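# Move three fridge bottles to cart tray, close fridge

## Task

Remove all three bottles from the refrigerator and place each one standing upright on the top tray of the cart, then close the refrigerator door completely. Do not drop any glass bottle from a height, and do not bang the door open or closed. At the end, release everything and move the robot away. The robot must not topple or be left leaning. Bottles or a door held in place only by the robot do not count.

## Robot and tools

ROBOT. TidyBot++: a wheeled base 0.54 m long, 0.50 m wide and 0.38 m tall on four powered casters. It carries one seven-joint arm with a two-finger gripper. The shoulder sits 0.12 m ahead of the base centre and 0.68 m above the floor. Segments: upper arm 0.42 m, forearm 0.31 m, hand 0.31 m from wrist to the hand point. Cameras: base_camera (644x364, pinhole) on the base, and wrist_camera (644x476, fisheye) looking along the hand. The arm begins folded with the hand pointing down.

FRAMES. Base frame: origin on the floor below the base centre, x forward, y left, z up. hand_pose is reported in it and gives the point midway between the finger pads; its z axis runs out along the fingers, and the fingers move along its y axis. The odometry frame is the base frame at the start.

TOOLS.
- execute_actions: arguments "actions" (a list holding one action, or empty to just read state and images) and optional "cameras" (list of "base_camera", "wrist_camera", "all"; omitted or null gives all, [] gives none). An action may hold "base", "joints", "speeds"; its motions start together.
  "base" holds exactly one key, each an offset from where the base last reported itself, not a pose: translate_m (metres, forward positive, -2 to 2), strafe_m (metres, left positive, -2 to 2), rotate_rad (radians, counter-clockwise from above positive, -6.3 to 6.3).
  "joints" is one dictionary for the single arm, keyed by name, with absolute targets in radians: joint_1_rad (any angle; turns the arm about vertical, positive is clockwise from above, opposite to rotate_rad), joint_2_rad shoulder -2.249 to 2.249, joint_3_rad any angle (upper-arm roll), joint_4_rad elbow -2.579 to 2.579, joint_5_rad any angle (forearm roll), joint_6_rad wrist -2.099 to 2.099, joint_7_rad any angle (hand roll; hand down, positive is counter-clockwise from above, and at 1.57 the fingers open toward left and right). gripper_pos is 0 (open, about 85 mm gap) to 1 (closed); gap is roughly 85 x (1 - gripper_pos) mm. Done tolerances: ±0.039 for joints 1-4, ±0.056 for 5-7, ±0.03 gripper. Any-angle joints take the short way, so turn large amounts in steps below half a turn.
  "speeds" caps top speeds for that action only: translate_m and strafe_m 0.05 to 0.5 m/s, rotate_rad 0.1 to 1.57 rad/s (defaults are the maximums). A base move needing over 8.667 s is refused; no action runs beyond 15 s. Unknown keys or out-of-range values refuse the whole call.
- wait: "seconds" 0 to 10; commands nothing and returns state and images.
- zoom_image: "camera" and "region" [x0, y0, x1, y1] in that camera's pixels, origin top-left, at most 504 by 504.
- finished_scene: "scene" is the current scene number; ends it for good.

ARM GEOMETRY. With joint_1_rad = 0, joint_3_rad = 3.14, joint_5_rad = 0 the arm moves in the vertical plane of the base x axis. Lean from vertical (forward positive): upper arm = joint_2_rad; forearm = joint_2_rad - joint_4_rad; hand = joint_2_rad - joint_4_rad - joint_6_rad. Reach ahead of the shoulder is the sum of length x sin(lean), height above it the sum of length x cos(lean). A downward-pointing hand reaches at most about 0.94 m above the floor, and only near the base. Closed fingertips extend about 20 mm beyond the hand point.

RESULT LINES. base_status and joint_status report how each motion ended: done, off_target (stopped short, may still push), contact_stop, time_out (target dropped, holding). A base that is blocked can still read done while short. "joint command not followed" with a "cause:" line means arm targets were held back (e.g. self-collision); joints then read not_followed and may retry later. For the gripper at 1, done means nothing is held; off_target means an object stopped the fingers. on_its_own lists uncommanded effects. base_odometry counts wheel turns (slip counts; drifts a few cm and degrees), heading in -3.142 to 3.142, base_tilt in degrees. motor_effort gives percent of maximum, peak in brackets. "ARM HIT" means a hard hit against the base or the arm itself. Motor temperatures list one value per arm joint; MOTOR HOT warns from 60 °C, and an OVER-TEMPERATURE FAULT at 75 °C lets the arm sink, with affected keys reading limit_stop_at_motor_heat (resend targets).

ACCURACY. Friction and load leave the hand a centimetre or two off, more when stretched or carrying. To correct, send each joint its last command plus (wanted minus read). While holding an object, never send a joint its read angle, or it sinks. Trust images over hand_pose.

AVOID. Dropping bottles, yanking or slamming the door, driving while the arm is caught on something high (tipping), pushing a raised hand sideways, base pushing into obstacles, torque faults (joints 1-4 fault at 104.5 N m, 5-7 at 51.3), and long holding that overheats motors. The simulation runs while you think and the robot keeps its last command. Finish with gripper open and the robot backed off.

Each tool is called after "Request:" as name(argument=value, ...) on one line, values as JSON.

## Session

Request:
execute_actions(actions=[{"joints":{"joint_6_rad":0.4}}], cameras=["wrist_camera"])

Scene clock: 1.53 s.
Motor temperatures (°C, as the motors report them): [31 32 26 27 33 39 38]
base_odometry: x=+0.000 y=+0.000 heading=+0.000 (m, m, rad; odometry frame)
base_tilt: forward=-0.3 right=-0.2 (deg)
base_status: not commanded
joint_positions: joint_1_rad=+0.001 joint_2_rad=-0.383 joint_3_rad=+3.148 joint_4_rad=-2.553 joint_5_rad=-0.018 joint_6_rad=+0.390 joint_7_rad=+1.596 gripper_pos=+0.000
joint_status: all done
motor_effort: joint_1_rad=+0(1) joint_2_rad=-5(5) joint_3_rad=-1(0) joint_4_rad=+21(21) joint_5_rad=-2(1) joint_6_rad=+9(8) joint_7_rad=+0(0) (%)
hand_pose: x=+0.5260 y=-0.0039 z=+0.8301 quat_wxyz=(+0.007, +0.777, -0.002, +0.629) (m; base frame)
pictures: wrist_camera
camera_calibration (this result's frames):
wrist_camera: T_world_to_cam=[[-0.0153796, -0.993285, 0.114665, -0.10459], [-0.275565, -0.106027, -0.955417, 0.984682], [0.96116, -0.0462917, -0.272084, -0.143349], [0, 0, 0, 1]] pos_world=[0.407516, -0.00612029, 0.913773]
Images, in order (width x height): wrist_camera 644x476.

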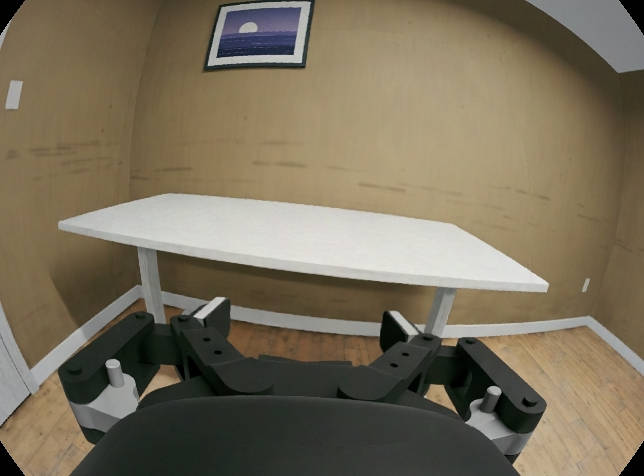

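Request:
execute_actions(actions=[{"base":{"rotate_rad":2.1}}], cameras=["wrist_camera"])

Request:
execute_actions(actions=[{"base":{"rotate_rad":2.1}}], cameras=["wrist_camera"])

Scene clock: 11.30 s.
Motor temperatures (°C, as the motors report them): [31 32 26 27 33 39 38]
base_odometry: x=+0.000 y=+0.000 heading=+2.100 (m, m, rad; odometry frame)
base_tilt: forward=-0.3 right=-0.2 (deg)
base_status: done
joint_positions: joint_1_rad=+0.001 joint_2_rad=-0.383 joint_3_rad=+3.148 joint_4_rad=-2.553 joint_5_rad=-0.018 joint_6_rad=+0.390 joint_7_rad=+1.596 gripper_pos=+0.000
joint_status: not commanded
motor_effort: joint_1_rad=-1(2) joint_2_rad=-5(6) joint_3_rad=-1(0) joint_4_rad=+20(21) joint_5_rad=-2(1) joint_6_rad=+8(8) joint_7_rad=+0(0) (%)
hand_pose: x=+0.5260 y=-0.0039 z=+0.8301 quat_wxyz=(+0.007, +0.777, -0.002, +0.629) (m; base frame)
pictures: wrist_camera
camera_calibration (this result's frames):
wrist_camera: T_world_to_cam=[[-0.0153796, -0.993285, 0.114665, -0.10459], [-0.275565, -0.106027, -0.955417, 0.984682], [0.961159, -0.0462917, -0.272084, -0.143349], [0, 0, 0, 1]] pos_world=[0.407516, -0.00612029, 0.913773]
Images, in order (width x height): wrist_camera 644x476.

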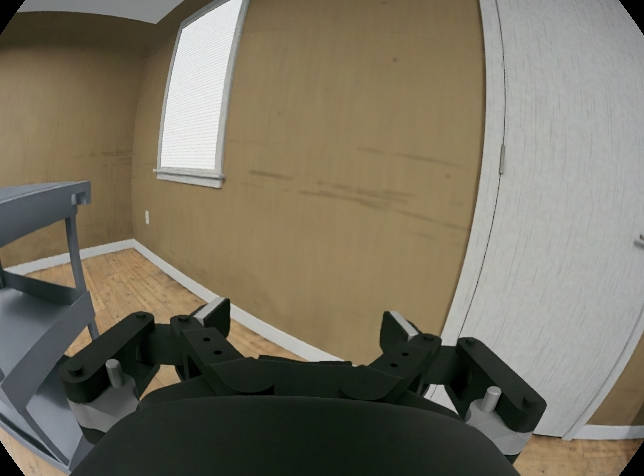

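Scene clock: 13.97 s.
Motor temperatures (°C, as the motors report them): [31 32 26 27 33 39 38]
base_odometry: x=+0.000 y=+0.000 heading=-2.084 (m, m, rad; odometry frame)
base_tilt: forward=-0.3 right=-0.2 (deg)
base_status: done
joint_positions: joint_1_rad=+0.001 joint_2_rad=-0.383 joint_3_rad=+3.148 joint_4_rad=-2.553 joint_5_rad=-0.018 joint_6_rad=+0.390 joint_7_rad=+1.596 gripper_pos=+0.000
joint_status: not commanded
motor_effort: joint_1_rad=+0(2) joint_2_rad=-5(6) joint_3_rad=-1(0) joint_4_rad=+21(21) joint_5_rad=-1(1) joint_6_rad=+8(8) joint_7_rad=+0(0) (%)
hand_pose: x=+0.5260 y=-0.0039 z=+0.8301 quat_wxyz=(+0.007, +0.777, -0.002, +0.629) (m; base frame)
pictures: wrist_camera
camera_calibration (this result's frames):
wrist_camera: T_world_to_cam=[[-0.0153793, -0.993285, 0.114666, -0.10459], [-0.275565, -0.106027, -0.955417, 0.984682], [0.961159, -0.0462914, -0.272084, -0.143349], [0, 0, 0, 1]] pos_world=[0.407516, -0.0061202, 0.913773]
Images, in order (width x height): wrist_camera 644x476.

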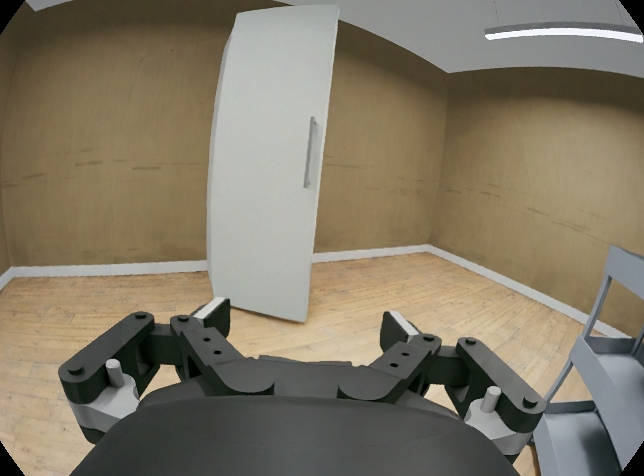

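Request:
execute_actions(actions=[{"base":{"strafe_m":-0.5}}], cameras=["wrist_camera"])

Scene clock: 22.17 s.
Motor temperatures (°C, as the motors report them): [31 32 26 27 33 39 38]
base_odometry: x=-0.436 y=+0.245 heading=-2.083 (m, m, rad; odometry frame)
base_tilt: forward=-0.3 right=-0.2 (deg)
base_status: done
joint_positions: joint_1_rad=+0.001 joint_2_rad=-0.383 joint_3_rad=+3.148 joint_4_rad=-2.553 joint_5_rad=-0.018 joint_6_rad=+0.390 joint_7_rad=+1.596 gripper_pos=+0.000
joint_status: not commanded
motor_effort: joint_1_rad=-1(2) joint_2_rad=-5(6) joint_3_rad=+0(3) joint_4_rad=+20(21) joint_5_rad=-1(0) joint_6_rad=+8(9) joint_7_rad=+0(0) (%)
hand_pose: x=+0.5260 y=-0.0040 z=+0.8301 quat_wxyz=(+0.007, +0.777, -0.002, +0.629) (m; base frame)
pictures: wrist_camera
camera_calibration (this result's frames):
wrist_camera: T_world_to_cam=[[-0.0155674, -0.993291, 0.114591, -0.104517], [-0.275614, -0.105902, -0.955417, 0.984689], [0.961142, -0.0464561, -0.272116, -0.143326], [0, 0, 0, 1]] pos_world=[0.407524, -0.0061934, 0.913764]
Images, in order (width x height): wrist_camera 644x476.

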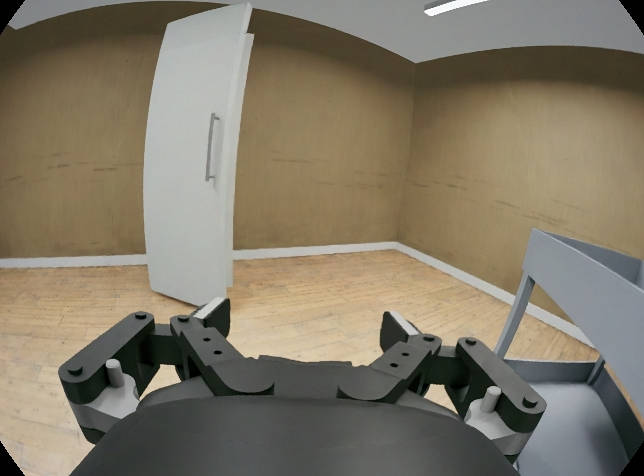

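Request:
execute_actions(actions=[{"base":{"translate_m":0.9},"joints":{"joint_2_rad":0.464,"joint_4_rad":-1.832,"joint_6_rad":0.726,"gripper_pos":1.0}}])

Scene clock: 34.50 s.
Motor temperatures (°C, as the motors report them): [31 32 26 27 33 39 38]
base_odometry: x=-0.878 y=-0.539 heading=-2.083 (m, m, rad; odometry frame)
base_tilt: forward=-0.2 right=-0.2 (deg)
base_status: done
joint_positions: joint_1_rad=+0.001 joint_2_rad=+0.462 joint_3_rad=+3.148 joint_4_rad=-1.856 joint_5_rad=-0.018 joint_6_rad=+0.695 joint_7_rad=+1.596 gripper_pos=+0.999
joint_status: all done
motor_effort: joint_1_rad=-1(9) joint_2_rad=-32(33) joint_3_rad=-1(7) joint_4_rad=+19(22) joint_5_rad=-1(1) joint_6_rad=+9(10) joint_7_rad=+1(0) (%)
hand_pose: x=+0.8482 y=-0.0068 z=+0.8286 quat_wxyz=(+0.012, +0.725, -0.001, +0.688) (m; base frame)
pictures: base_camera, wrist_camera
camera_calibration (this result's frames):
wrist_camera: T_world_to_cam=[[-0.0380489, -0.992038, 0.12005, -0.0875859], [-0.123282, -0.114559, -0.985737, 0.967565], [0.991642, -0.0523061, -0.117941, -0.607175], [0, 0, 0, 1]] pos_world=[0.71805, -0.00780438, 0.892668]
Images, in order (width x height): base_camera 644x364, wrist_camera 644x476.

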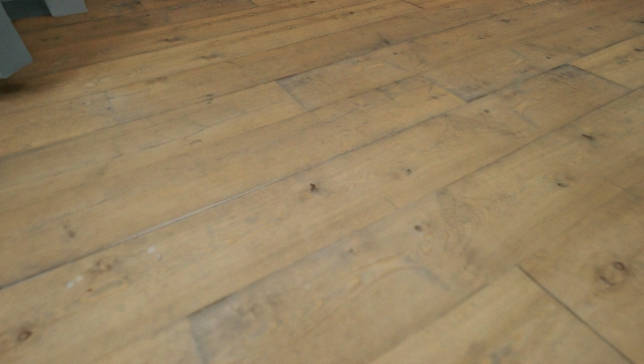

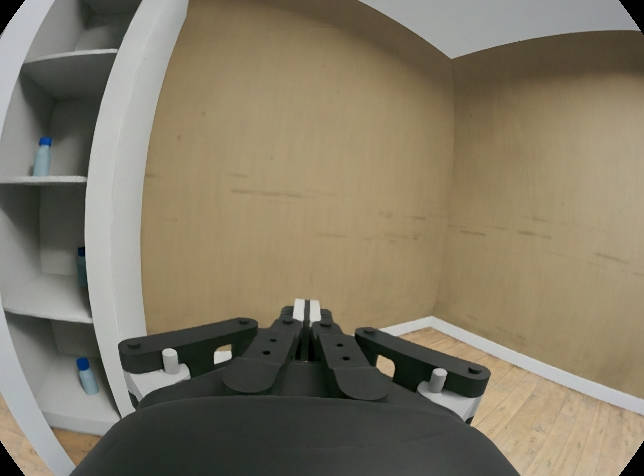

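Request:
execute_actions(actions=[{"base":{"translate_m":0.25}}], cameras=[])

Request:
execute_actions(actions=[{"base":{"strafe_m":0.8},"speeds":{"strafe_m":0.1}}])

Scene clock: 44.83 s.
Motor temperatures (°C, as the motors report them): [31 32 26 27 33 39 38]
base_odometry: x=-1.001 y=-0.757 heading=-2.084 (m, m, rad; odometry frame)
base_tilt: forward=-0.3 right=-0.2 (deg)
base_status: done
joint_positions: joint_1_rad=+0.001 joint_2_rad=+0.466 joint_3_rad=+3.148 joint_4_rad=-1.853 joint_5_rad=-0.018 joint_6_rad=+0.696 joint_7_rad=+1.596 gripper_pos=+0.999
joint_status: not commanded
motor_effort: joint_1_rad=+0(1) joint_2_rad=-32(34) joint_3_rad=-1(2) joint_4_rad=+19(20) joint_5_rad=-1(1) joint_6_rad=+8(9) joint_7_rad=+1(0) (%)
hand_pose: x=+0.8494 y=-0.0068 z=+0.8278 quat_wxyz=(+0.012, +0.725, -0.001, +0.688) (m; base frame)
pictures: none
No camera images: the call's "cameras" was empty. Leave "cameras" out to get every camera's image.

Scene clock: 58.60 s.
Motor temperatures (°C, as the motors report them): [31 32 26 27 33 39 38]
base_odometry: x=-0.307 y=-1.149 heading=-2.091 (m, m, rad; odometry frame)
base_tilt: forward=-0.3 right=-0.1 (deg)
base_status: strafe_m time_out (by the wheels' count: +0.797 of +0.800)
joint_positions: joint_1_rad=+0.208 joint_2_rad=+0.477 joint_3_rad=+3.284 joint_4_rad=-1.824 joint_5_rad=-0.019 joint_6_rad=+0.698 joint_7_rad=+1.596 gripper_pos=+0.999
joint_status: not commanded
motor_effort: joint_1_rad=-37(51) joint_2_rad=-36(39) joint_3_rad=-24(35) joint_4_rad=+13(21) joint_5_rad=-2(4) joint_6_rad=+8(10) joint_7_rad=+0(0) (%)
hand_pose: x=+0.8199 y=-0.2354 z=+0.8382 quat_wxyz=(+0.147, +0.710, -0.097, +0.682) (m; base frame)
pictures: base_camera, wrist_camera
camera_calibration (this result's frames):
wrist_camera: T_world_to_cam=[[-0.355984, -0.917029, 0.179814, -0.0883993], [-0.15081, -0.133521, -0.979504, 0.960278], [0.922243, -0.375806, -0.0907653, -0.632033], [0, 0, 0, 1]] pos_world=[0.696239, -0.190369, 0.899125]
Images, in order (width x height): base_camera 644x364, wrist_camera 644x476.

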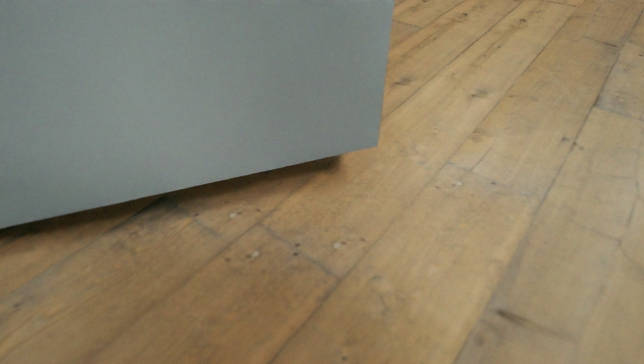

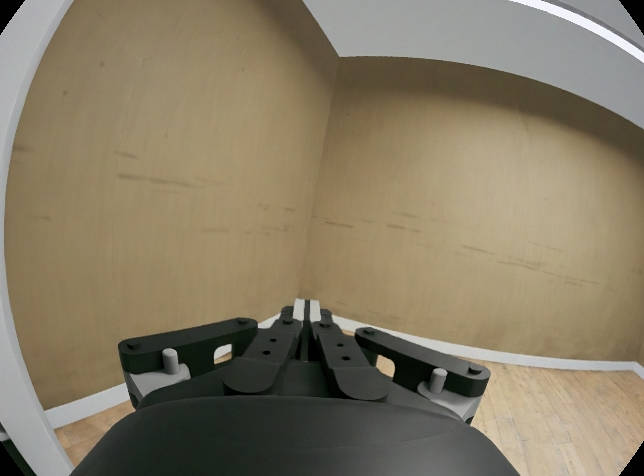

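Request:
execute_actions(actions=[{"base":{"strafe_m":-0.3},"joints":{"joint_1_rad":0.0,"joint_3_rad":3.14}}], cameras=[])

Request:
execute_actions(actions=[{"base":{"translate_m":-0.5}}])

Scene clock: 68.23 s.
Motor temperatures (°C, as the motors report them): [32 32 27 27 33 39 38]
base_odometry: x=-0.568 y=-1.000 heading=-2.090 (m, m, rad; odometry frame)
base_tilt: forward=-0.3 right=-0.2 (deg)
base_status: done
joint_positions: joint_1_rad=+0.003 joint_2_rad=+0.467 joint_3_rad=+3.139 joint_4_rad=-1.824 joint_5_rad=-0.019 joint_6_rad=+0.698 joint_7_rad=+1.596 gripper_pos=+0.999
joint_status: all done
motor_effort: joint_1_rad=+0(35) joint_2_rad=-32(38) joint_3_rad=-1(24) joint_4_rad=+19(20) joint_5_rad=-1(2) joint_6_rad=+9(9) joint_7_rad=+0(0) (%)
hand_pose: x=+0.8560 y=-0.0030 z=+0.8432 quat_wxyz=(+0.008, +0.715, -0.001, +0.699) (m; base frame)
pictures: none
No camera images: the call's "cameras" was empty. Leave "cameras" out to get every camera's image.

Scene clock: 70.60 s.
Motor temperatures (°C, as the motors report them): [32 32 27 27 33 39 38]
base_odometry: x=-0.320 y=-0.566 heading=-2.090 (m, m, rad; odometry frame)
base_tilt: forward=-0.3 right=-0.2 (deg)
base_status: done
joint_positions: joint_1_rad=+0.003 joint_2_rad=+0.462 joint_3_rad=+3.139 joint_4_rad=-1.824 joint_5_rad=-0.019 joint_6_rad=+0.698 joint_7_rad=+1.596 gripper_pos=+0.999
joint_status: not commanded
motor_effort: joint_1_rad=+0(1) joint_2_rad=-32(36) joint_3_rad=-1(2) joint_4_rad=+20(21) joint_5_rad=-1(2) joint_6_rad=+9(10) joint_7_rad=+0(0) (%)
hand_pose: x=+0.8552 y=-0.0030 z=+0.8469 quat_wxyz=(+0.008, +0.713, -0.001, +0.701) (m; base frame)
pictures: base_camera, wrist_camera
camera_calibration (this result's frames):
wrist_camera: T_world_to_cam=[[-0.0366371, -0.992813, 0.113931, -0.0817238], [-0.0881365, -0.110353, -0.989977, 0.96044], [0.995434, -0.0463113, -0.08346, -0.644218], [0, 0, 0, 1]] pos_world=[0.722933, -0.00498367, 0.906358]
Images, in order (width x height): base_camera 644x364, wrist_camera 644x476.

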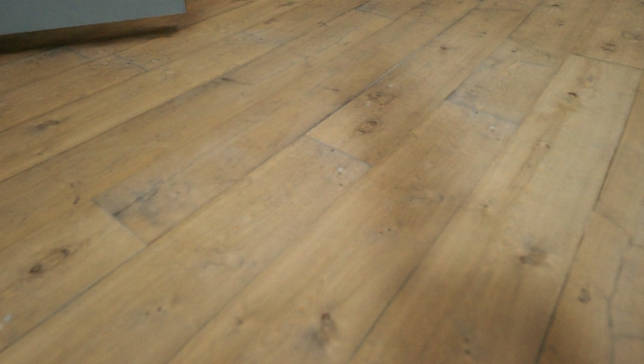

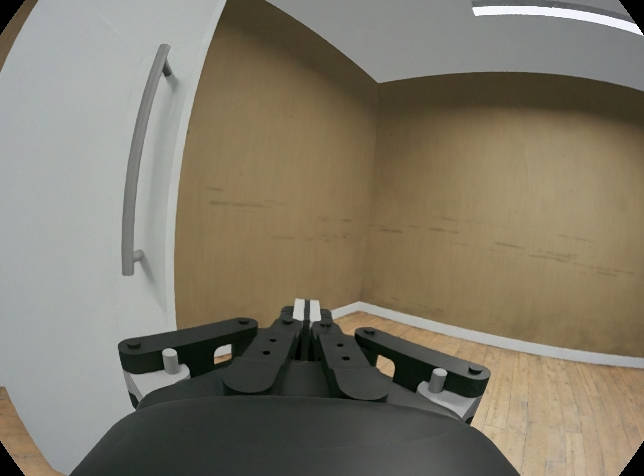

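Request:
execute_actions(actions=[{"base":{"rotate_rad":0.35},"joints":{"joint_2_rad":0.3038,"joint_4_rad":-1.5305,"joint_6_rad":0.2643,"gripper_pos":0.0}}], cameras=[])

Request:
execute_actions(actions=[{"base":{"strafe_m":-0.12}}], cameras=["wrist_camera"])

Scene clock: 91.47 s.
Motor temperatures (°C, as the motors report them): [32 33 26 27 33 39 38]
base_odometry: x=-0.320 y=-0.566 heading=-1.740 (m, m, rad; odometry frame)
base_tilt: forward=-0.3 right=-0.2 (deg)
base_status: done
joint_positions: joint_1_rad=-0.010 joint_2_rad=+0.301 joint_3_rad=+3.133 joint_4_rad=-1.548 joint_5_rad=-0.019 joint_6_rad=+0.297 joint_7_rad=+1.596 gripper_pos=+0.000
joint_status: all done
motor_effort: joint_1_rad=-1(6) joint_2_rad=-30(34) joint_3_rad=-1(3) joint_4_rad=+23(23) joint_5_rad=-1(0) joint_6_rad=+8(9) joint_7_rad=+1(0) (%)
hand_pose: x=+0.8569 y=+0.0126 z=+1.0036 quat_wxyz=(-0.003, +0.700, +0.006, +0.714) (m; base frame)
pictures: none
No camera images: the call's "cameras" was empty. Leave "cameras" out to get every camera's image.

Scene clock: 92.83 s.
Motor temperatures (°C, as the motors report them): [32 33 26 27 33 39 38]
base_odometry: x=-0.438 y=-0.546 heading=-1.739 (m, m, rad; odometry frame)
base_tilt: forward=-0.3 right=-0.1 (deg)
base_status: done
joint_positions: joint_1_rad=-0.003 joint_2_rad=+0.301 joint_3_rad=+3.135 joint_4_rad=-1.548 joint_5_rad=-0.019 joint_6_rad=+0.297 joint_7_rad=+1.596 gripper_pos=+0.000
joint_status: not commanded
motor_effort: joint_1_rad=-1(5) joint_2_rad=-30(30) joint_3_rad=-1(4) joint_4_rad=+23(23) joint_5_rad=-1(1) joint_6_rad=+9(9) joint_7_rad=+0(0) (%)
hand_pose: x=+0.8570 y=+0.0056 z=+1.0036 quat_wxyz=(+0.001, +0.700, +0.003, +0.714) (m; base frame)
pictures: wrist_camera
camera_calibration (this result's frames):
wrist_camera: T_world_to_cam=[[-0.0248051, -0.993813, 0.108264, -0.0954967], [-0.0503656, -0.106917, -0.992991, 1.08732], [0.998423, -0.030084, -0.0474018, -0.671429], [0, 0, 0, 1]] pos_world=[0.722765, 0.00114815, 1.05821]
Images, in order (width x height): wrist_camera 644x476.

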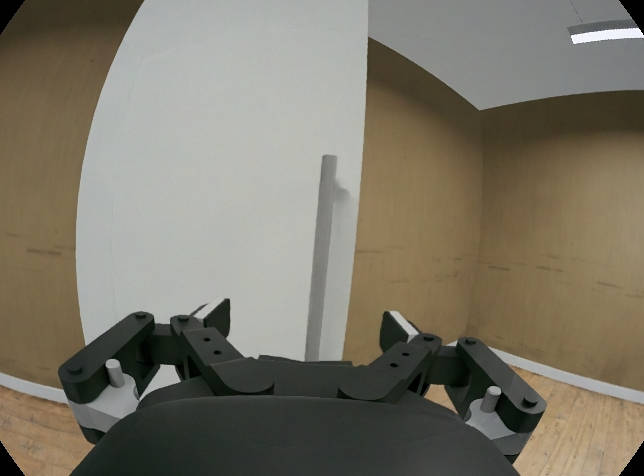

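Aligned with the handle. Drive in.

Request:
execute_actions(actions=[{"base":{"translate_m":0.3},"speeds":{"translate_m":0.2}}], cameras=["wrist_camera"])

Scene clock: 102.07 s.
Motor temperatures (°C, as the motors report them): [32 33 26 28 33 39 38]
base_odometry: x=-0.489 y=-0.842 heading=-1.739 (m, m, rad; odometry frame)
base_tilt: forward=-0.3 right=-0.2 (deg)
base_status: done
joint_positions: joint_1_rad=-0.003 joint_2_rad=+0.307 joint_3_rad=+3.135 joint_4_rad=-1.544 joint_5_rad=-0.019 joint_6_rad=+0.293 joint_7_rad=+1.596 gripper_pos=+0.000
joint_status: not commanded
motor_effort: joint_1_rad=-1(2) joint_2_rad=-30(33) joint_3_rad=-1(2) joint_4_rad=+23(28) joint_5_rad=-1(1) joint_6_rad=+8(10) joint_7_rad=+0(0) (%)
hand_pose: x=+0.8594 y=+0.0056 z=+0.9996 quat_wxyz=(+0.001, +0.703, +0.003, +0.711) (m; base frame)
pictures: wrist_camera
camera_calibration (this result's frames):
wrist_camera: T_world_to_cam=[[-0.0239706, -0.993814, 0.108444, -0.0958903], [-0.0574897, -0.106925, -0.992604, 1.08924], [0.998058, -0.0300277, -0.054571, -0.666519], [0, 0, 0, 1]] pos_world=[0.725546, 0.00115633, 1.05521]
Images, in order (width x height): wrist_camera 644x476.

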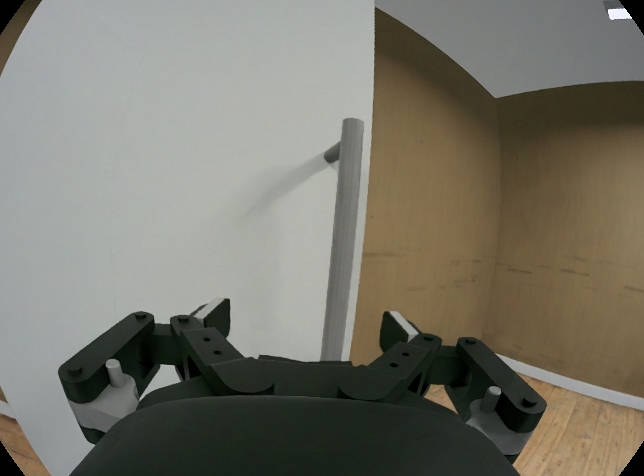

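Request:
execute_actions(actions=[{"base":{"translate_m":0.1},"speeds":{"translate_m":0.1}}], cameras=[])

Request:
execute_actions(actions=[{"joints":{"gripper_pos":1.0}}], cameras=["wrist_camera"])

Scene clock: 111.87 s.
Motor temperatures (°C, as the motors report them): [31 33 26 28 33 39 38]
base_odometry: x=-0.506 y=-0.940 heading=-1.740 (m, m, rad; odometry frame)
base_tilt: forward=-0.3 right=-0.1 (deg)
base_status: done
joint_positions: joint_1_rad=-0.003 joint_2_rad=+0.306 joint_3_rad=+3.135 joint_4_rad=-1.544 joint_5_rad=-0.019 joint_6_rad=+0.292 joint_7_rad=+1.596 gripper_pos=+0.000
joint_status: not commanded
motor_effort: joint_1_rad=-1(2) joint_2_rad=-30(33) joint_3_rad=-1(2) joint_4_rad=+23(24) joint_5_rad=-1(1) joint_6_rad=+9(9) joint_7_rad=+0(1) (%)
hand_pose: x=+0.8590 y=+0.0056 z=+1.0006 quat_wxyz=(+0.001, +0.702, +0.003, +0.712) (m; base frame)
pictures: none
No camera images: the call's "cameras" was empty. Leave "cameras" out to get every camera's image.

Scene clock: 112.97 s.
Motor temperatures (°C, as the motors report them): [31 33 26 28 33 39 38]
base_odometry: x=-0.506 y=-0.940 heading=-1.740 (m, m, rad; odometry frame)
base_tilt: forward=-0.3 right=-0.2 (deg)
base_status: not commanded
joint_positions: joint_1_rad=-0.003 joint_2_rad=+0.306 joint_3_rad=+3.135 joint_4_rad=-1.544 joint_5_rad=-0.019 joint_6_rad=+0.292 joint_7_rad=+1.596 gripper_pos=+0.999
joint_status: all done
motor_effort: joint_1_rad=+0(1) joint_2_rad=-30(30) joint_3_rad=-1(1) joint_4_rad=+23(23) joint_5_rad=-1(1) joint_6_rad=+9(9) joint_7_rad=+0(0) (%)
hand_pose: x=+0.8590 y=+0.0056 z=+1.0006 quat_wxyz=(+0.001, +0.702, +0.003, +0.712) (m; base frame)
pictures: wrist_camera
camera_calibration (this result's frames):
wrist_camera: T_world_to_cam=[[-0.0241036, -0.993814, 0.10841, -0.0958595], [-0.0562496, -0.106922, -0.992675, 1.08919], [0.998126, -0.0300251, -0.0533244, -0.667336], [0, 0, 0, 1]] pos_world=[0.725041, 0.0011553, 1.05602]
Images, in order (width x height): wrist_camera 644x476.

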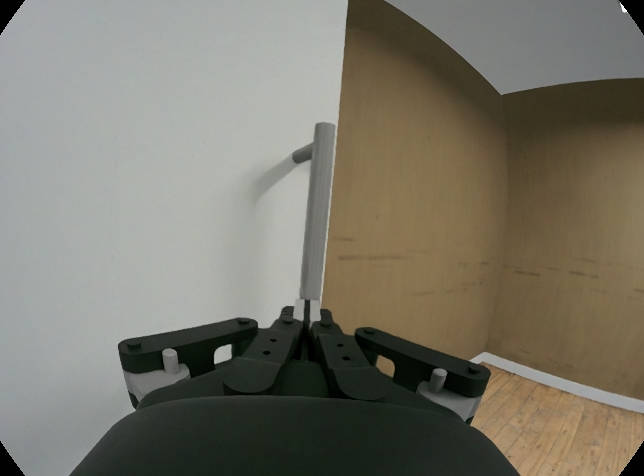

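Request:
execute_actions(actions=[{"joints":{"gripper_pos":0}}])

Scene clock: 132.57 s.
Motor temperatures (°C, as the motors report them): [31 33 26 28 33 39 38]
base_odometry: x=-0.506 y=-0.940 heading=-1.740 (m, m, rad; odometry frame)
base_tilt: forward=-0.3 right=-0.2 (deg)
base_status: not commanded
joint_positions: joint_1_rad=-0.003 joint_2_rad=+0.306 joint_3_rad=+3.135 joint_4_rad=-1.544 joint_5_rad=-0.019 joint_6_rad=+0.292 joint_7_rad=+1.596 gripper_pos=+0.000
joint_status: all done
motor_effort: joint_1_rad=-1(1) joint_2_rad=-30(30) joint_3_rad=-1(1) joint_4_rad=+23(23) joint_5_rad=-1(1) joint_6_rad=+9(9) joint_7_rad=+0(0) (%)
hand_pose: x=+0.8590 y=+0.0056 z=+1.0006 quat_wxyz=(+0.001, +0.702, +0.003, +0.712) (m; base frame)
pictures: base_camera, wrist_camera
camera_calibration (this result's frames):
wrist_camera: T_world_to_cam=[[-0.0241038, -0.993814, 0.10841, -0.0958596], [-0.0562495, -0.106922, -0.992675, 1.08919], [0.998126, -0.0300252, -0.0533243, -0.667336], [0, 0, 0, 1]] pos_world=[0.725041, 0.00115524, 1.05602]
Images, in order (width x height): base_camera 644x364, wrist_camera 644x476.

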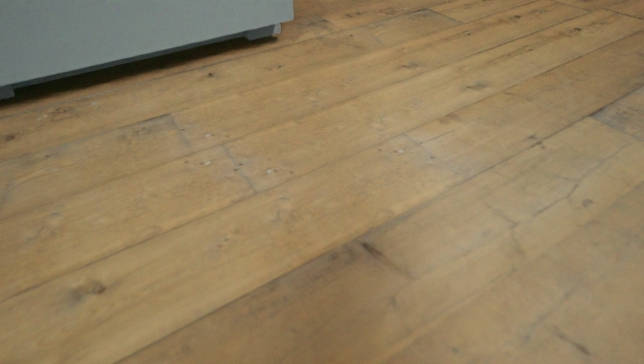

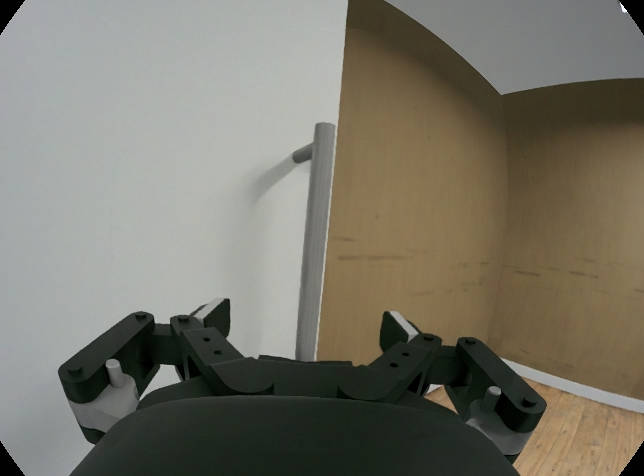

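Request:
execute_actions(actions=[{"base":{"translate_m":0.06},"speeds":{"translate_m":0.06}}], cameras=["wrist_camera"])

Scene clock: 141.33 s.
Motor temperatures (°C, as the motors report them): [31 33 26 28 33 39 38]
base_odometry: x=-0.516 y=-1.000 heading=-1.740 (m, m, rad; odometry frame)
base_tilt: forward=-0.3 right=-0.2 (deg)
base_status: done
joint_positions: joint_1_rad=-0.003 joint_2_rad=+0.305 joint_3_rad=+3.135 joint_4_rad=-1.544 joint_5_rad=-0.019 joint_6_rad=+0.292 joint_7_rad=+1.596 gripper_pos=+0.000
joint_status: not commanded
motor_effort: joint_1_rad=-1(2) joint_2_rad=-30(33) joint_3_rad=-1(2) joint_4_rad=+23(24) joint_5_rad=-2(1) joint_6_rad=+9(9) joint_7_rad=+0(0) (%)
hand_pose: x=+0.8588 y=+0.0056 z=+1.0011 quat_wxyz=(+0.001, +0.702, +0.003, +0.712) (m; base frame)
pictures: wrist_camera
camera_calibration (this result's frames):
wrist_camera: T_world_to_cam=[[-0.0241695, -0.993814, 0.108394, -0.0958439], [-0.0556325, -0.10692, -0.99271, 1.08917], [0.998159, -0.0300236, -0.0527042, -0.667743], [0, 0, 0, 1]] pos_world=[0.724791, 0.00115497, 1.05642]
Images, in order (width x height): wrist_camera 644x476.

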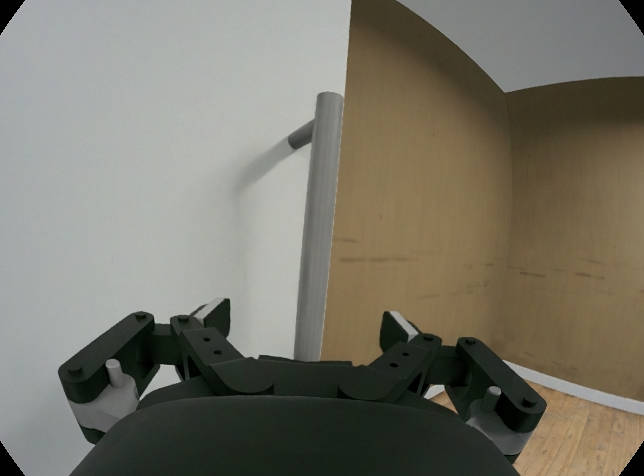

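Request:
execute_actions(actions=[{"base":{"translate_m":0.1},"speeds":{"translate_m":0.08}}], cameras=["wrist_camera"])

Scene clock: 150.50 s.
Motor temperatures (°C, as the motors report them): [31 33 26 28 33 39 38]
base_odometry: x=-0.533 y=-1.098 heading=-1.740 (m, m, rad; odometry frame)
base_tilt: forward=-0.3 right=-0.1 (deg)
base_status: done
joint_positions: joint_1_rad=+0.010 joint_2_rad=+0.245 joint_3_rad=+3.142 joint_4_rad=-1.581 joint_5_rad=-0.019 joint_6_rad=+0.258 joint_7_rad=+1.596 gripper_pos=+0.000
joint_status: not commanded
motor_effort: joint_1_rad=-6(7) joint_2_rad=-17(31) joint_3_rad=-5(5) joint_4_rad=+32(37) joint_5_rad=-1(2) joint_6_rad=+12(14) joint_7_rad=+0(0) (%)
hand_pose: x=+0.8364 y=-0.0079 z=+1.0119 quat_wxyz=(+0.008, +0.706, -0.003, +0.708) (m; base frame)
pictures: wrist_camera
camera_calibration (this result's frames):
wrist_camera: T_world_to_cam=[[-0.0419613, -0.992979, 0.110596, -0.0982845], [-0.0678636, -0.107606, -0.991875, 1.10665], [0.996812, -0.0491259, -0.0628719, -0.63399], [0, 0, 0, 1]] pos_world=[0.702945, -0.00965854, 1.06866]
Images, in order (width x height): wrist_camera 644x476.

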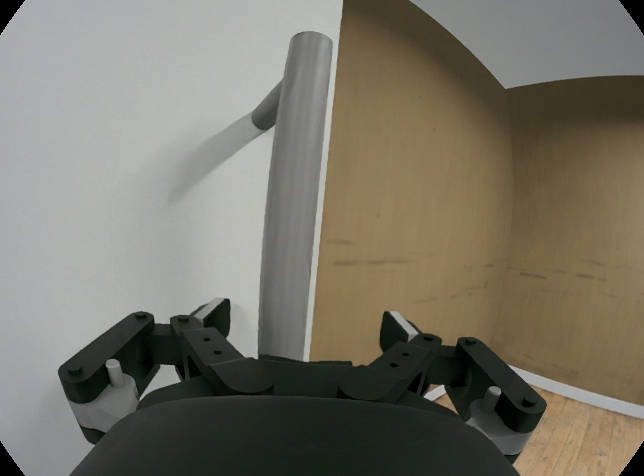

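Fingers touch the door; handle between. Close.

Request:
execute_actions(actions=[{"base":{"translate_m":-0.02},"joints":{"gripper_pos":1}}], cameras=[])

Request:
execute_actions(actions=[{"base":{"translate_m":-0.15},"speeds":{"translate_m":0.08}}])

Scene clock: 164.87 s.
Motor temperatures (°C, as the motors report them): [31 33 26 28 33 39 38]
base_odometry: x=-0.529 y=-1.078 heading=-1.740 (m, m, rad; odometry frame)
base_tilt: forward=-0.3 right=-0.1 (deg)
base_status: done
joint_positions: joint_1_rad=+0.001 joint_2_rad=+0.294 joint_3_rad=+3.137 joint_4_rad=-1.544 joint_5_rad=-0.020 joint_6_rad=+0.258 joint_7_rad=+1.596 gripper_pos=+0.829
joint_status: gripper_pos off_target (ended at +0.829, target +1.000)
motor_effort: joint_1_rad=+1(5) joint_2_rad=-31(30) joint_3_rad=+1(3) joint_4_rad=+28(31) joint_5_rad=+4(5) joint_6_rad=+12(12) joint_7_rad=+6(6) (%)
hand_pose: x=+0.8553 y=+0.0019 z=+0.9988 quat_wxyz=(+0.002, +0.710, +0.001, +0.704) (m; base frame)
pictures: none
No camera images: the call's "cameras" was empty. Leave "cameras" out to get every camera's image.

Scene clock: 167.30 s.
Motor temperatures (°C, as the motors report them): [31 33 26 28 33 39 38]
base_odometry: x=-0.504 y=-0.930 heading=-1.740 (m, m, rad; odometry frame)
base_tilt: forward=-0.3 right=-0.2 (deg)
base_status: done
joint_positions: joint_1_rad=+0.020 joint_2_rad=+0.315 joint_3_rad=+3.148 joint_4_rad=-1.518 joint_5_rad=-0.024 joint_6_rad=+0.259 joint_7_rad=+1.596 gripper_pos=+0.831
joint_status: not commanded
motor_effort: joint_1_rad=-9(9) joint_2_rad=-33(39) joint_3_rad=-7(7) joint_4_rad=+24(27) joint_5_rad=+6(6) joint_6_rad=+8(11) joint_7_rad=+5(6) (%)
hand_pose: x=+0.8641 y=-0.0191 z=+0.9990 quat_wxyz=(+0.013, +0.708, -0.010, +0.706) (m; base frame)
pictures: base_camera, wrist_camera
camera_calibration (this result's frames):
wrist_camera: T_world_to_cam=[[-0.0571128, -0.992447, 0.10857, -0.0916699], [-0.0766906, -0.104065, -0.991609, 1.10188], [0.995418, -0.0649599, -0.0701679, -0.6548], [0, 0, 0, 1]] pos_world=[0.731068, -0.018846, 1.05664]
Images, in order (width x height): base_camera 644x364, wrist_camera 644x476.

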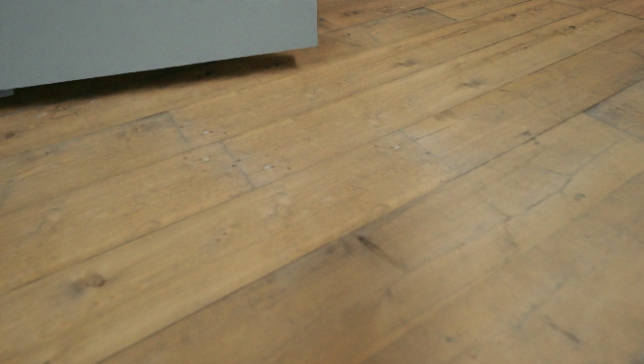

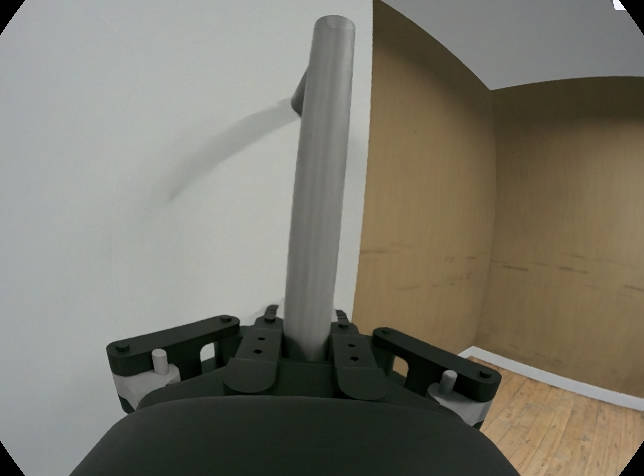

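Request:
execute_actions(actions=[{"base":{"translate_m":-0.15},"speeds":{"translate_m":0.08}}], cameras=[])

Request:
execute_actions(actions=[{"base":{"strafe_m":0.15},"speeds":{"strafe_m":0.08}}])

Scene clock: 175.57 s.
Motor temperatures (°C, as the motors report them): [31 33 26 28 33 39 38]
base_odometry: x=-0.479 y=-0.782 heading=-1.740 (m, m, rad; odometry frame)
base_tilt: forward=-0.3 right=-0.1 (deg)
base_status: done
joint_positions: joint_1_rad=+0.007 joint_2_rad=+0.313 joint_3_rad=+3.145 joint_4_rad=-1.522 joint_5_rad=-0.024 joint_6_rad=+0.260 joint_7_rad=+1.596 gripper_pos=+0.833
joint_status: not commanded
motor_effort: joint_1_rad=+2(11) joint_2_rad=-32(35) joint_3_rad=+2(8) joint_4_rad=+22(27) joint_5_rad=+2(6) joint_6_rad=+8(11) joint_7_rad=+4(6) (%)
hand_pose: x=+0.8633 y=-0.0077 z=+0.9988 quat_wxyz=(+0.007, +0.709, -0.004, +0.706) (m; base frame)
pictures: none
No camera images: the call's "cameras" was empty. Leave "cameras" out to get every camera's image.

Scene clock: 177.93 s.
Motor temperatures (°C, as the motors report them): [31 33 26 28 33 39 38]
base_odometry: x=-0.332 y=-0.807 heading=-1.741 (m, m, rad; odometry frame)
base_tilt: forward=-0.3 right=-0.1 (deg)
base_status: done
joint_positions: joint_1_rad=+0.133 joint_2_rad=+0.308 joint_3_rad=+3.229 joint_4_rad=-1.528 joint_5_rad=-0.049 joint_6_rad=+0.260 joint_7_rad=+1.596 gripper_pos=+0.833
joint_status: not commanded
motor_effort: joint_1_rad=-24(29) joint_2_rad=-33(34) joint_3_rad=-18(22) joint_4_rad=+27(30) joint_5_rad=+10(10) joint_6_rad=+12(14) joint_7_rad=+7(6) (%)
hand_pose: x=+0.8459 y=-0.1536 z=+0.9990 quat_wxyz=(+0.082, +0.704, -0.079, +0.701) (m; base frame)
pictures: base_camera, wrist_camera
camera_calibration (this result's frames):
wrist_camera: T_world_to_cam=[[-0.250365, -0.962059, 0.108441, -0.0580023], [-0.0961864, -0.0867369, -0.991577, 1.10569], [0.963362, -0.258686, -0.0708212, -0.64741], [0, 0, 0, 1]] pos_world=[0.715521, -0.127373, 1.05682]
Images, in order (width x height): base_camera 644x364, wrist_camera 644x476.

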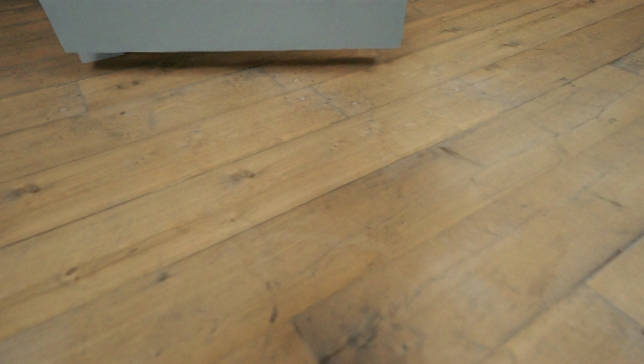

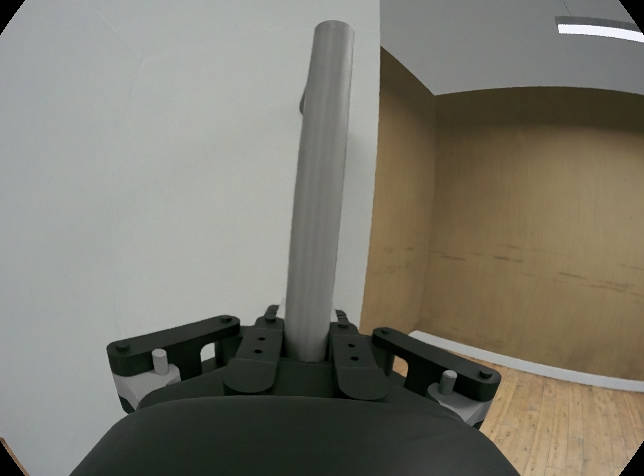

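Request:
execute_actions(actions=[{"base":{"translate_m":-0.2},"speeds":{"translate_m":0.08}}], cameras=[])

Request:
execute_actions(actions=[{"base":{"translate_m":-0.15},"speeds":{"translate_m":0.08}}])

Scene clock: 188.13 s.
Motor temperatures (°C, as the motors report them): [31 33 26 28 33 39 38]
base_odometry: x=-0.298 y=-0.610 heading=-1.741 (m, m, rad; odometry frame)
base_tilt: forward=-0.3 right=-0.2 (deg)
base_status: done
joint_positions: joint_1_rad=+0.046 joint_2_rad=+0.306 joint_3_rad=+3.179 joint_4_rad=-1.530 joint_5_rad=-0.047 joint_6_rad=+0.260 joint_7_rad=+1.596 gripper_pos=+0.834
joint_status: not commanded
motor_effort: joint_1_rad=-7(24) joint_2_rad=-30(32) joint_3_rad=-6(17) joint_4_rad=+24(28) joint_5_rad=-3(8) joint_6_rad=+9(11) joint_7_rad=-3(6) (%)
hand_pose: x=+0.8585 y=-0.0592 z=+0.9989 quat_wxyz=(+0.030, +0.708, -0.036, +0.705) (m; base frame)
pictures: none
No camera images: the call's "cameras" was empty. Leave "cameras" out to get every camera's image.

Scene clock: 190.67 s.
Motor temperatures (°C, as the motors report them): [31 33 26 28 33 39 38]
base_odometry: x=-0.272 y=-0.463 heading=-1.740 (m, m, rad; odometry frame)
base_tilt: forward=-0.2 right=-0.2 (deg)
base_status: done
joint_positions: joint_1_rad=-0.068 joint_2_rad=+0.321 joint_3_rad=+3.096 joint_4_rad=-1.512 joint_5_rad=-0.028 joint_6_rad=+0.260 joint_7_rad=+1.596 gripper_pos=+0.835
joint_status: not commanded
motor_effort: joint_1_rad=+12(18) joint_2_rad=-36(36) joint_3_rad=+8(12) joint_4_rad=+19(24) joint_5_rad=-5(5) joint_6_rad=+7(10) joint_7_rad=-2(2) (%)
hand_pose: x=+0.8620 y=+0.0779 z=+0.9992 quat_wxyz=(-0.042, +0.707, +0.032, +0.705) (m; base frame)
pictures: base_camera, wrist_camera
camera_calibration (this result's frames):
wrist_camera: T_world_to_cam=[[0.0784969, -0.993005, 0.088199, -0.0920558], [-0.0624653, -0.0931973, -0.993686, 1.10104], [0.994955, 0.0724919, -0.0693441, -0.657515], [0, 0, 0, 1]] pos_world=[0.730202, 0.0588669, 1.05662]
Images, in order (width x height): base_camera 644x364, wrist_camera 644x476.

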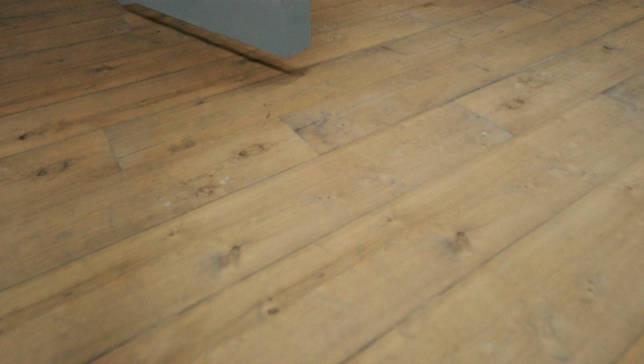

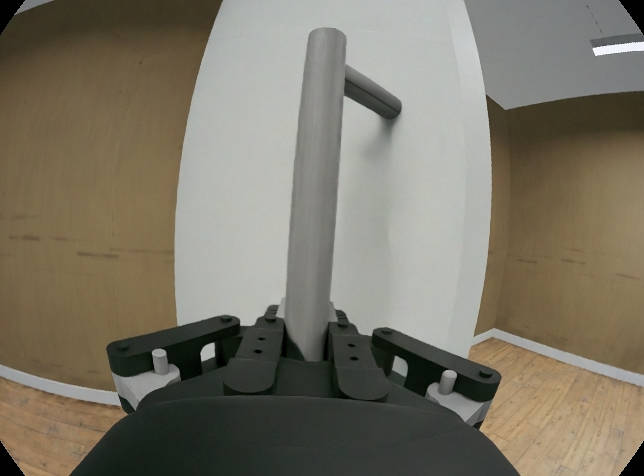

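Now strafe left to swing it further.

Request:
execute_actions(actions=[{"base":{"strafe_m":0.3},"speeds":{"strafe_m":0.08}}])

Scene clock: 199.13 s.
Motor temperatures (°C, as the motors report them): [31 34 26 28 33 39 38]
base_odometry: x=+0.023 y=-0.513 heading=-1.741 (m, m, rad; odometry frame)
base_tilt: forward=-0.3 right=-0.2 (deg)
base_status: done
joint_positions: joint_1_rad=+0.146 joint_2_rad=+0.273 joint_3_rad=+3.244 joint_4_rad=-1.572 joint_5_rad=-0.037 joint_6_rad=+0.260 joint_7_rad=+1.596 gripper_pos=+0.835
joint_status: not commanded
motor_effort: joint_1_rad=-29(32) joint_2_rad=-22(36) joint_3_rad=-22(24) joint_4_rad=+34(36) joint_5_rad=+7(8) joint_6_rad=+13(14) joint_7_rad=+3(4) (%)
hand_pose: x=+0.8270 y=-0.1698 z=+0.9979 quat_wxyz=(+0.095, +0.707, -0.084, +0.696) (m; base frame)
pictures: base_camera, wrist_camera
camera_calibration (this result's frames):
wrist_camera: T_world_to_cam=[[-0.274127, -0.954032, 0.12115, -0.0698593], [-0.109959, -0.0940554, -0.989476, 1.1094], [0.955386, -0.284564, -0.0791214, -0.62298], [0, 0, 0, 1]] pos_world=[0.698026, -0.139581, 1.0569]
Images, in order (width x height): base_camera 644x364, wrist_camera 644x476.

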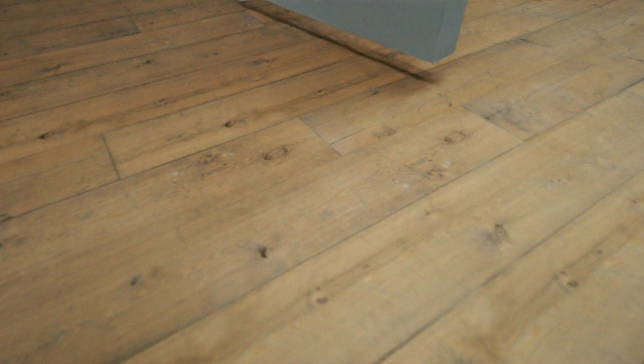

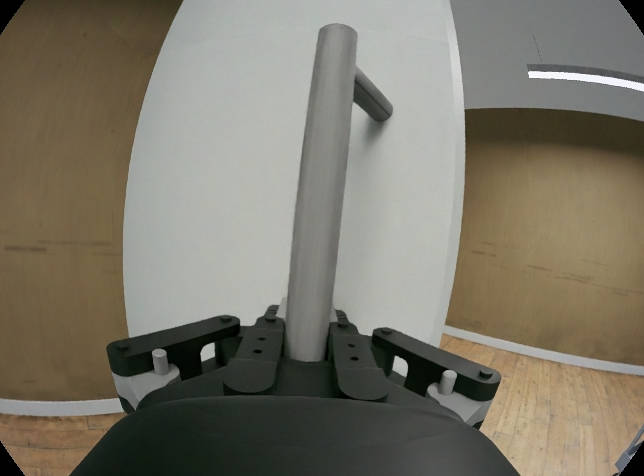

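Request:
execute_actions(actions=[{"joints":{"gripper_pos":0,"joint_1_rad":0.0}}], cameras=[])

Request:
execute_actions(actions=[{"base":{"translate_m":-0.15},"speeds":{"translate_m":0.2}}], cameras=[])

Request:
execute_actions(actions=[{"base":{"strafe_m":-0.6}}])

Scene clock: 207.33 s.
Motor temperatures (°C, as the motors report them): [32 33 26 28 33 39 38]
base_odometry: x=+0.023 y=-0.513 heading=-1.741 (m, m, rad; odometry frame)
base_tilt: forward=-0.3 right=-0.1 (deg)
base_status: not commanded
joint_positions: joint_1_rad=+0.102 joint_2_rad=+0.270 joint_3_rad=+3.216 joint_4_rad=-1.566 joint_5_rad=-0.037 joint_6_rad=+0.254 joint_7_rad=+1.596 gripper_pos=+0.000
joint_status: joint_1_rad off_target (ended at +0.102, target +0.000); the others done
motor_effort: joint_1_rad=-16(29) joint_2_rad=-22(30) joint_3_rad=-12(22) joint_4_rad=+28(40) joint_5_rad=+2(7) joint_6_rad=+9(16) joint_7_rad=+1(4) (%)
hand_pose: x=+0.8364 y=-0.1216 z=+1.0014 quat_wxyz=(+0.068, +0.708, -0.062, +0.700) (m; base frame)
pictures: none
No camera images: the call's "cameras" was empty. Leave "cameras" out to get every camera's image.

Scene clock: 208.87 s.
Motor temperatures (°C, as the motors report them): [32 34 26 28 33 39 38]
base_odometry: x=+0.049 y=-0.365 heading=-1.741 (m, m, rad; odometry frame)
base_tilt: forward=-0.3 right=-0.2 (deg)
base_status: done
joint_positions: joint_1_rad=+0.021 joint_2_rad=+0.300 joint_3_rad=+3.156 joint_4_rad=-1.548 joint_5_rad=-0.037 joint_6_rad=+0.254 joint_7_rad=+1.596 gripper_pos=+0.000
joint_status: not commanded
on_its_own: joint_1_rad moved -0.081 to your old target +0.000
motor_effort: joint_1_rad=+0(15) joint_2_rad=-30(32) joint_3_rad=-1(12) joint_4_rad=+23(30) joint_5_rad=-1(3) joint_6_rad=+9(11) joint_7_rad=+0(1) (%)
hand_pose: x=+0.8566 y=-0.0263 z=+0.9910 quat_wxyz=(+0.014, +0.715, -0.018, +0.699) (m; base frame)
pictures: none
No camera images: the call's "cameras" was empty. Leave "cameras" out to get every camera's image.

Scene clock: 211.47 s.
Motor temperatures (°C, as the motors report them): [32 34 26 28 33 39 38]
base_odometry: x=-0.542 y=-0.264 heading=-1.741 (m, m, rad; odometry frame)
base_tilt: forward=-0.3 right=-0.2 (deg)
base_status: done
joint_positions: joint_1_rad=+0.013 joint_2_rad=+0.300 joint_3_rad=+3.152 joint_4_rad=-1.548 joint_5_rad=-0.037 joint_6_rad=+0.254 joint_7_rad=+1.596 gripper_pos=+0.000
joint_status: not commanded
motor_effort: joint_1_rad=+0(5) joint_2_rad=-30(30) joint_3_rad=-1(3) joint_4_rad=+23(23) joint_5_rad=-1(1) joint_6_rad=+9(9) joint_7_rad=+0(0) (%)
hand_pose: x=+0.8568 y=-0.0179 z=+0.9910 quat_wxyz=(+0.009, +0.715, -0.014, +0.699) (m; base frame)
pictures: base_camera, wrist_camera
camera_calibration (this result's frames):
wrist_camera: T_world_to_cam=[[-0.0565005, -0.99367, 0.0970978, -0.0792101], [-0.0950191, -0.09146, -0.991265, 1.1091], [0.993871, -0.0652331, -0.0892501, -0.627724], [0, 0, 0, 1]] pos_world=[0.724787, -0.0182187, 1.05108]
Images, in order (width x height): base_camera 644x364, wrist_camera 644x476.

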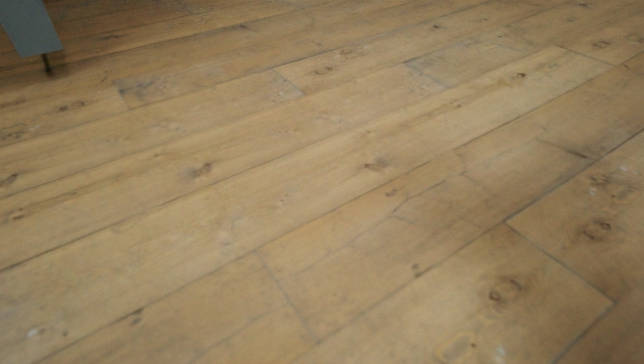

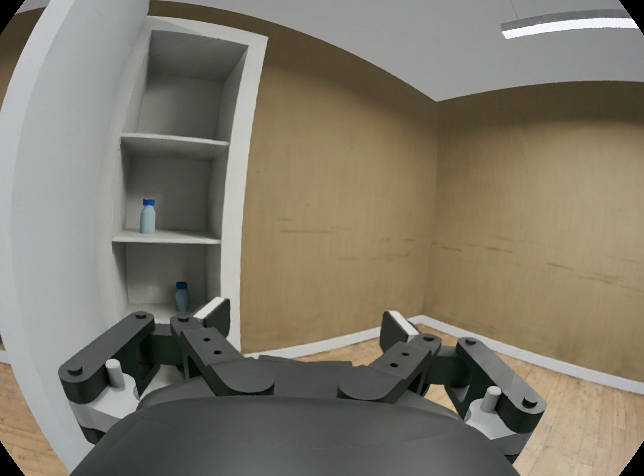

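Request:
execute_actions(actions=[{"base":{"rotate_rad":0.45}}])

Scene clock: 219.40 s.
Motor temperatures (°C, as the motors report them): [32 34 26 28 33 39 38]
base_odometry: x=-0.542 y=-0.264 heading=-1.291 (m, m, rad; odometry frame)
base_tilt: forward=-0.3 right=-0.2 (deg)
base_status: done
joint_positions: joint_1_rad=-0.009 joint_2_rad=+0.300 joint_3_rad=+3.136 joint_4_rad=-1.548 joint_5_rad=-0.037 joint_6_rad=+0.254 joint_7_rad=+1.596 gripper_pos=+0.000
joint_status: not commanded
motor_effort: joint_1_rad=-1(5) joint_2_rad=-30(32) joint_3_rad=-1(3) joint_4_rad=+23(25) joint_5_rad=-1(1) joint_6_rad=+9(9) joint_7_rad=+0(0) (%)
hand_pose: x=+0.8568 y=+0.0089 z=+0.9909 quat_wxyz=(-0.006, +0.715, -0.002, +0.699) (m; base frame)
pictures: base_camera, wrist_camera
camera_calibration (this result's frames):
wrist_camera: T_world_to_cam=[[-0.0183884, -0.995569, 0.0922162, -0.0804291], [-0.0916112, -0.0901662, -0.991704, 1.10903], [0.995625, -0.0266839, -0.0895472, -0.627542], [0, 0, 0, 1]] pos_world=[0.724917, 0.00317932, 1.05106]
Images, in order (width x height): base_camera 644x364, wrist_camera 644x476.

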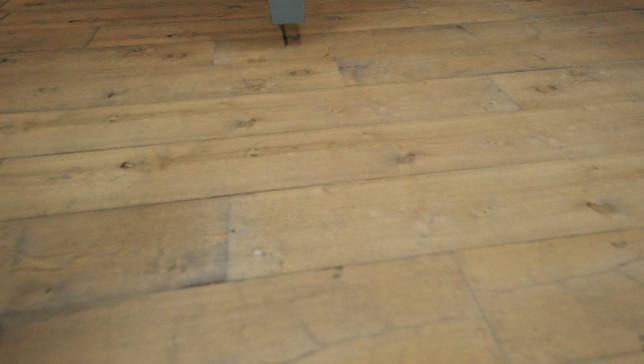

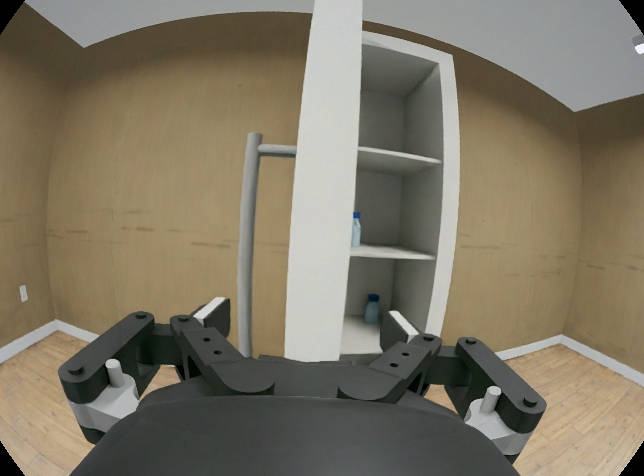

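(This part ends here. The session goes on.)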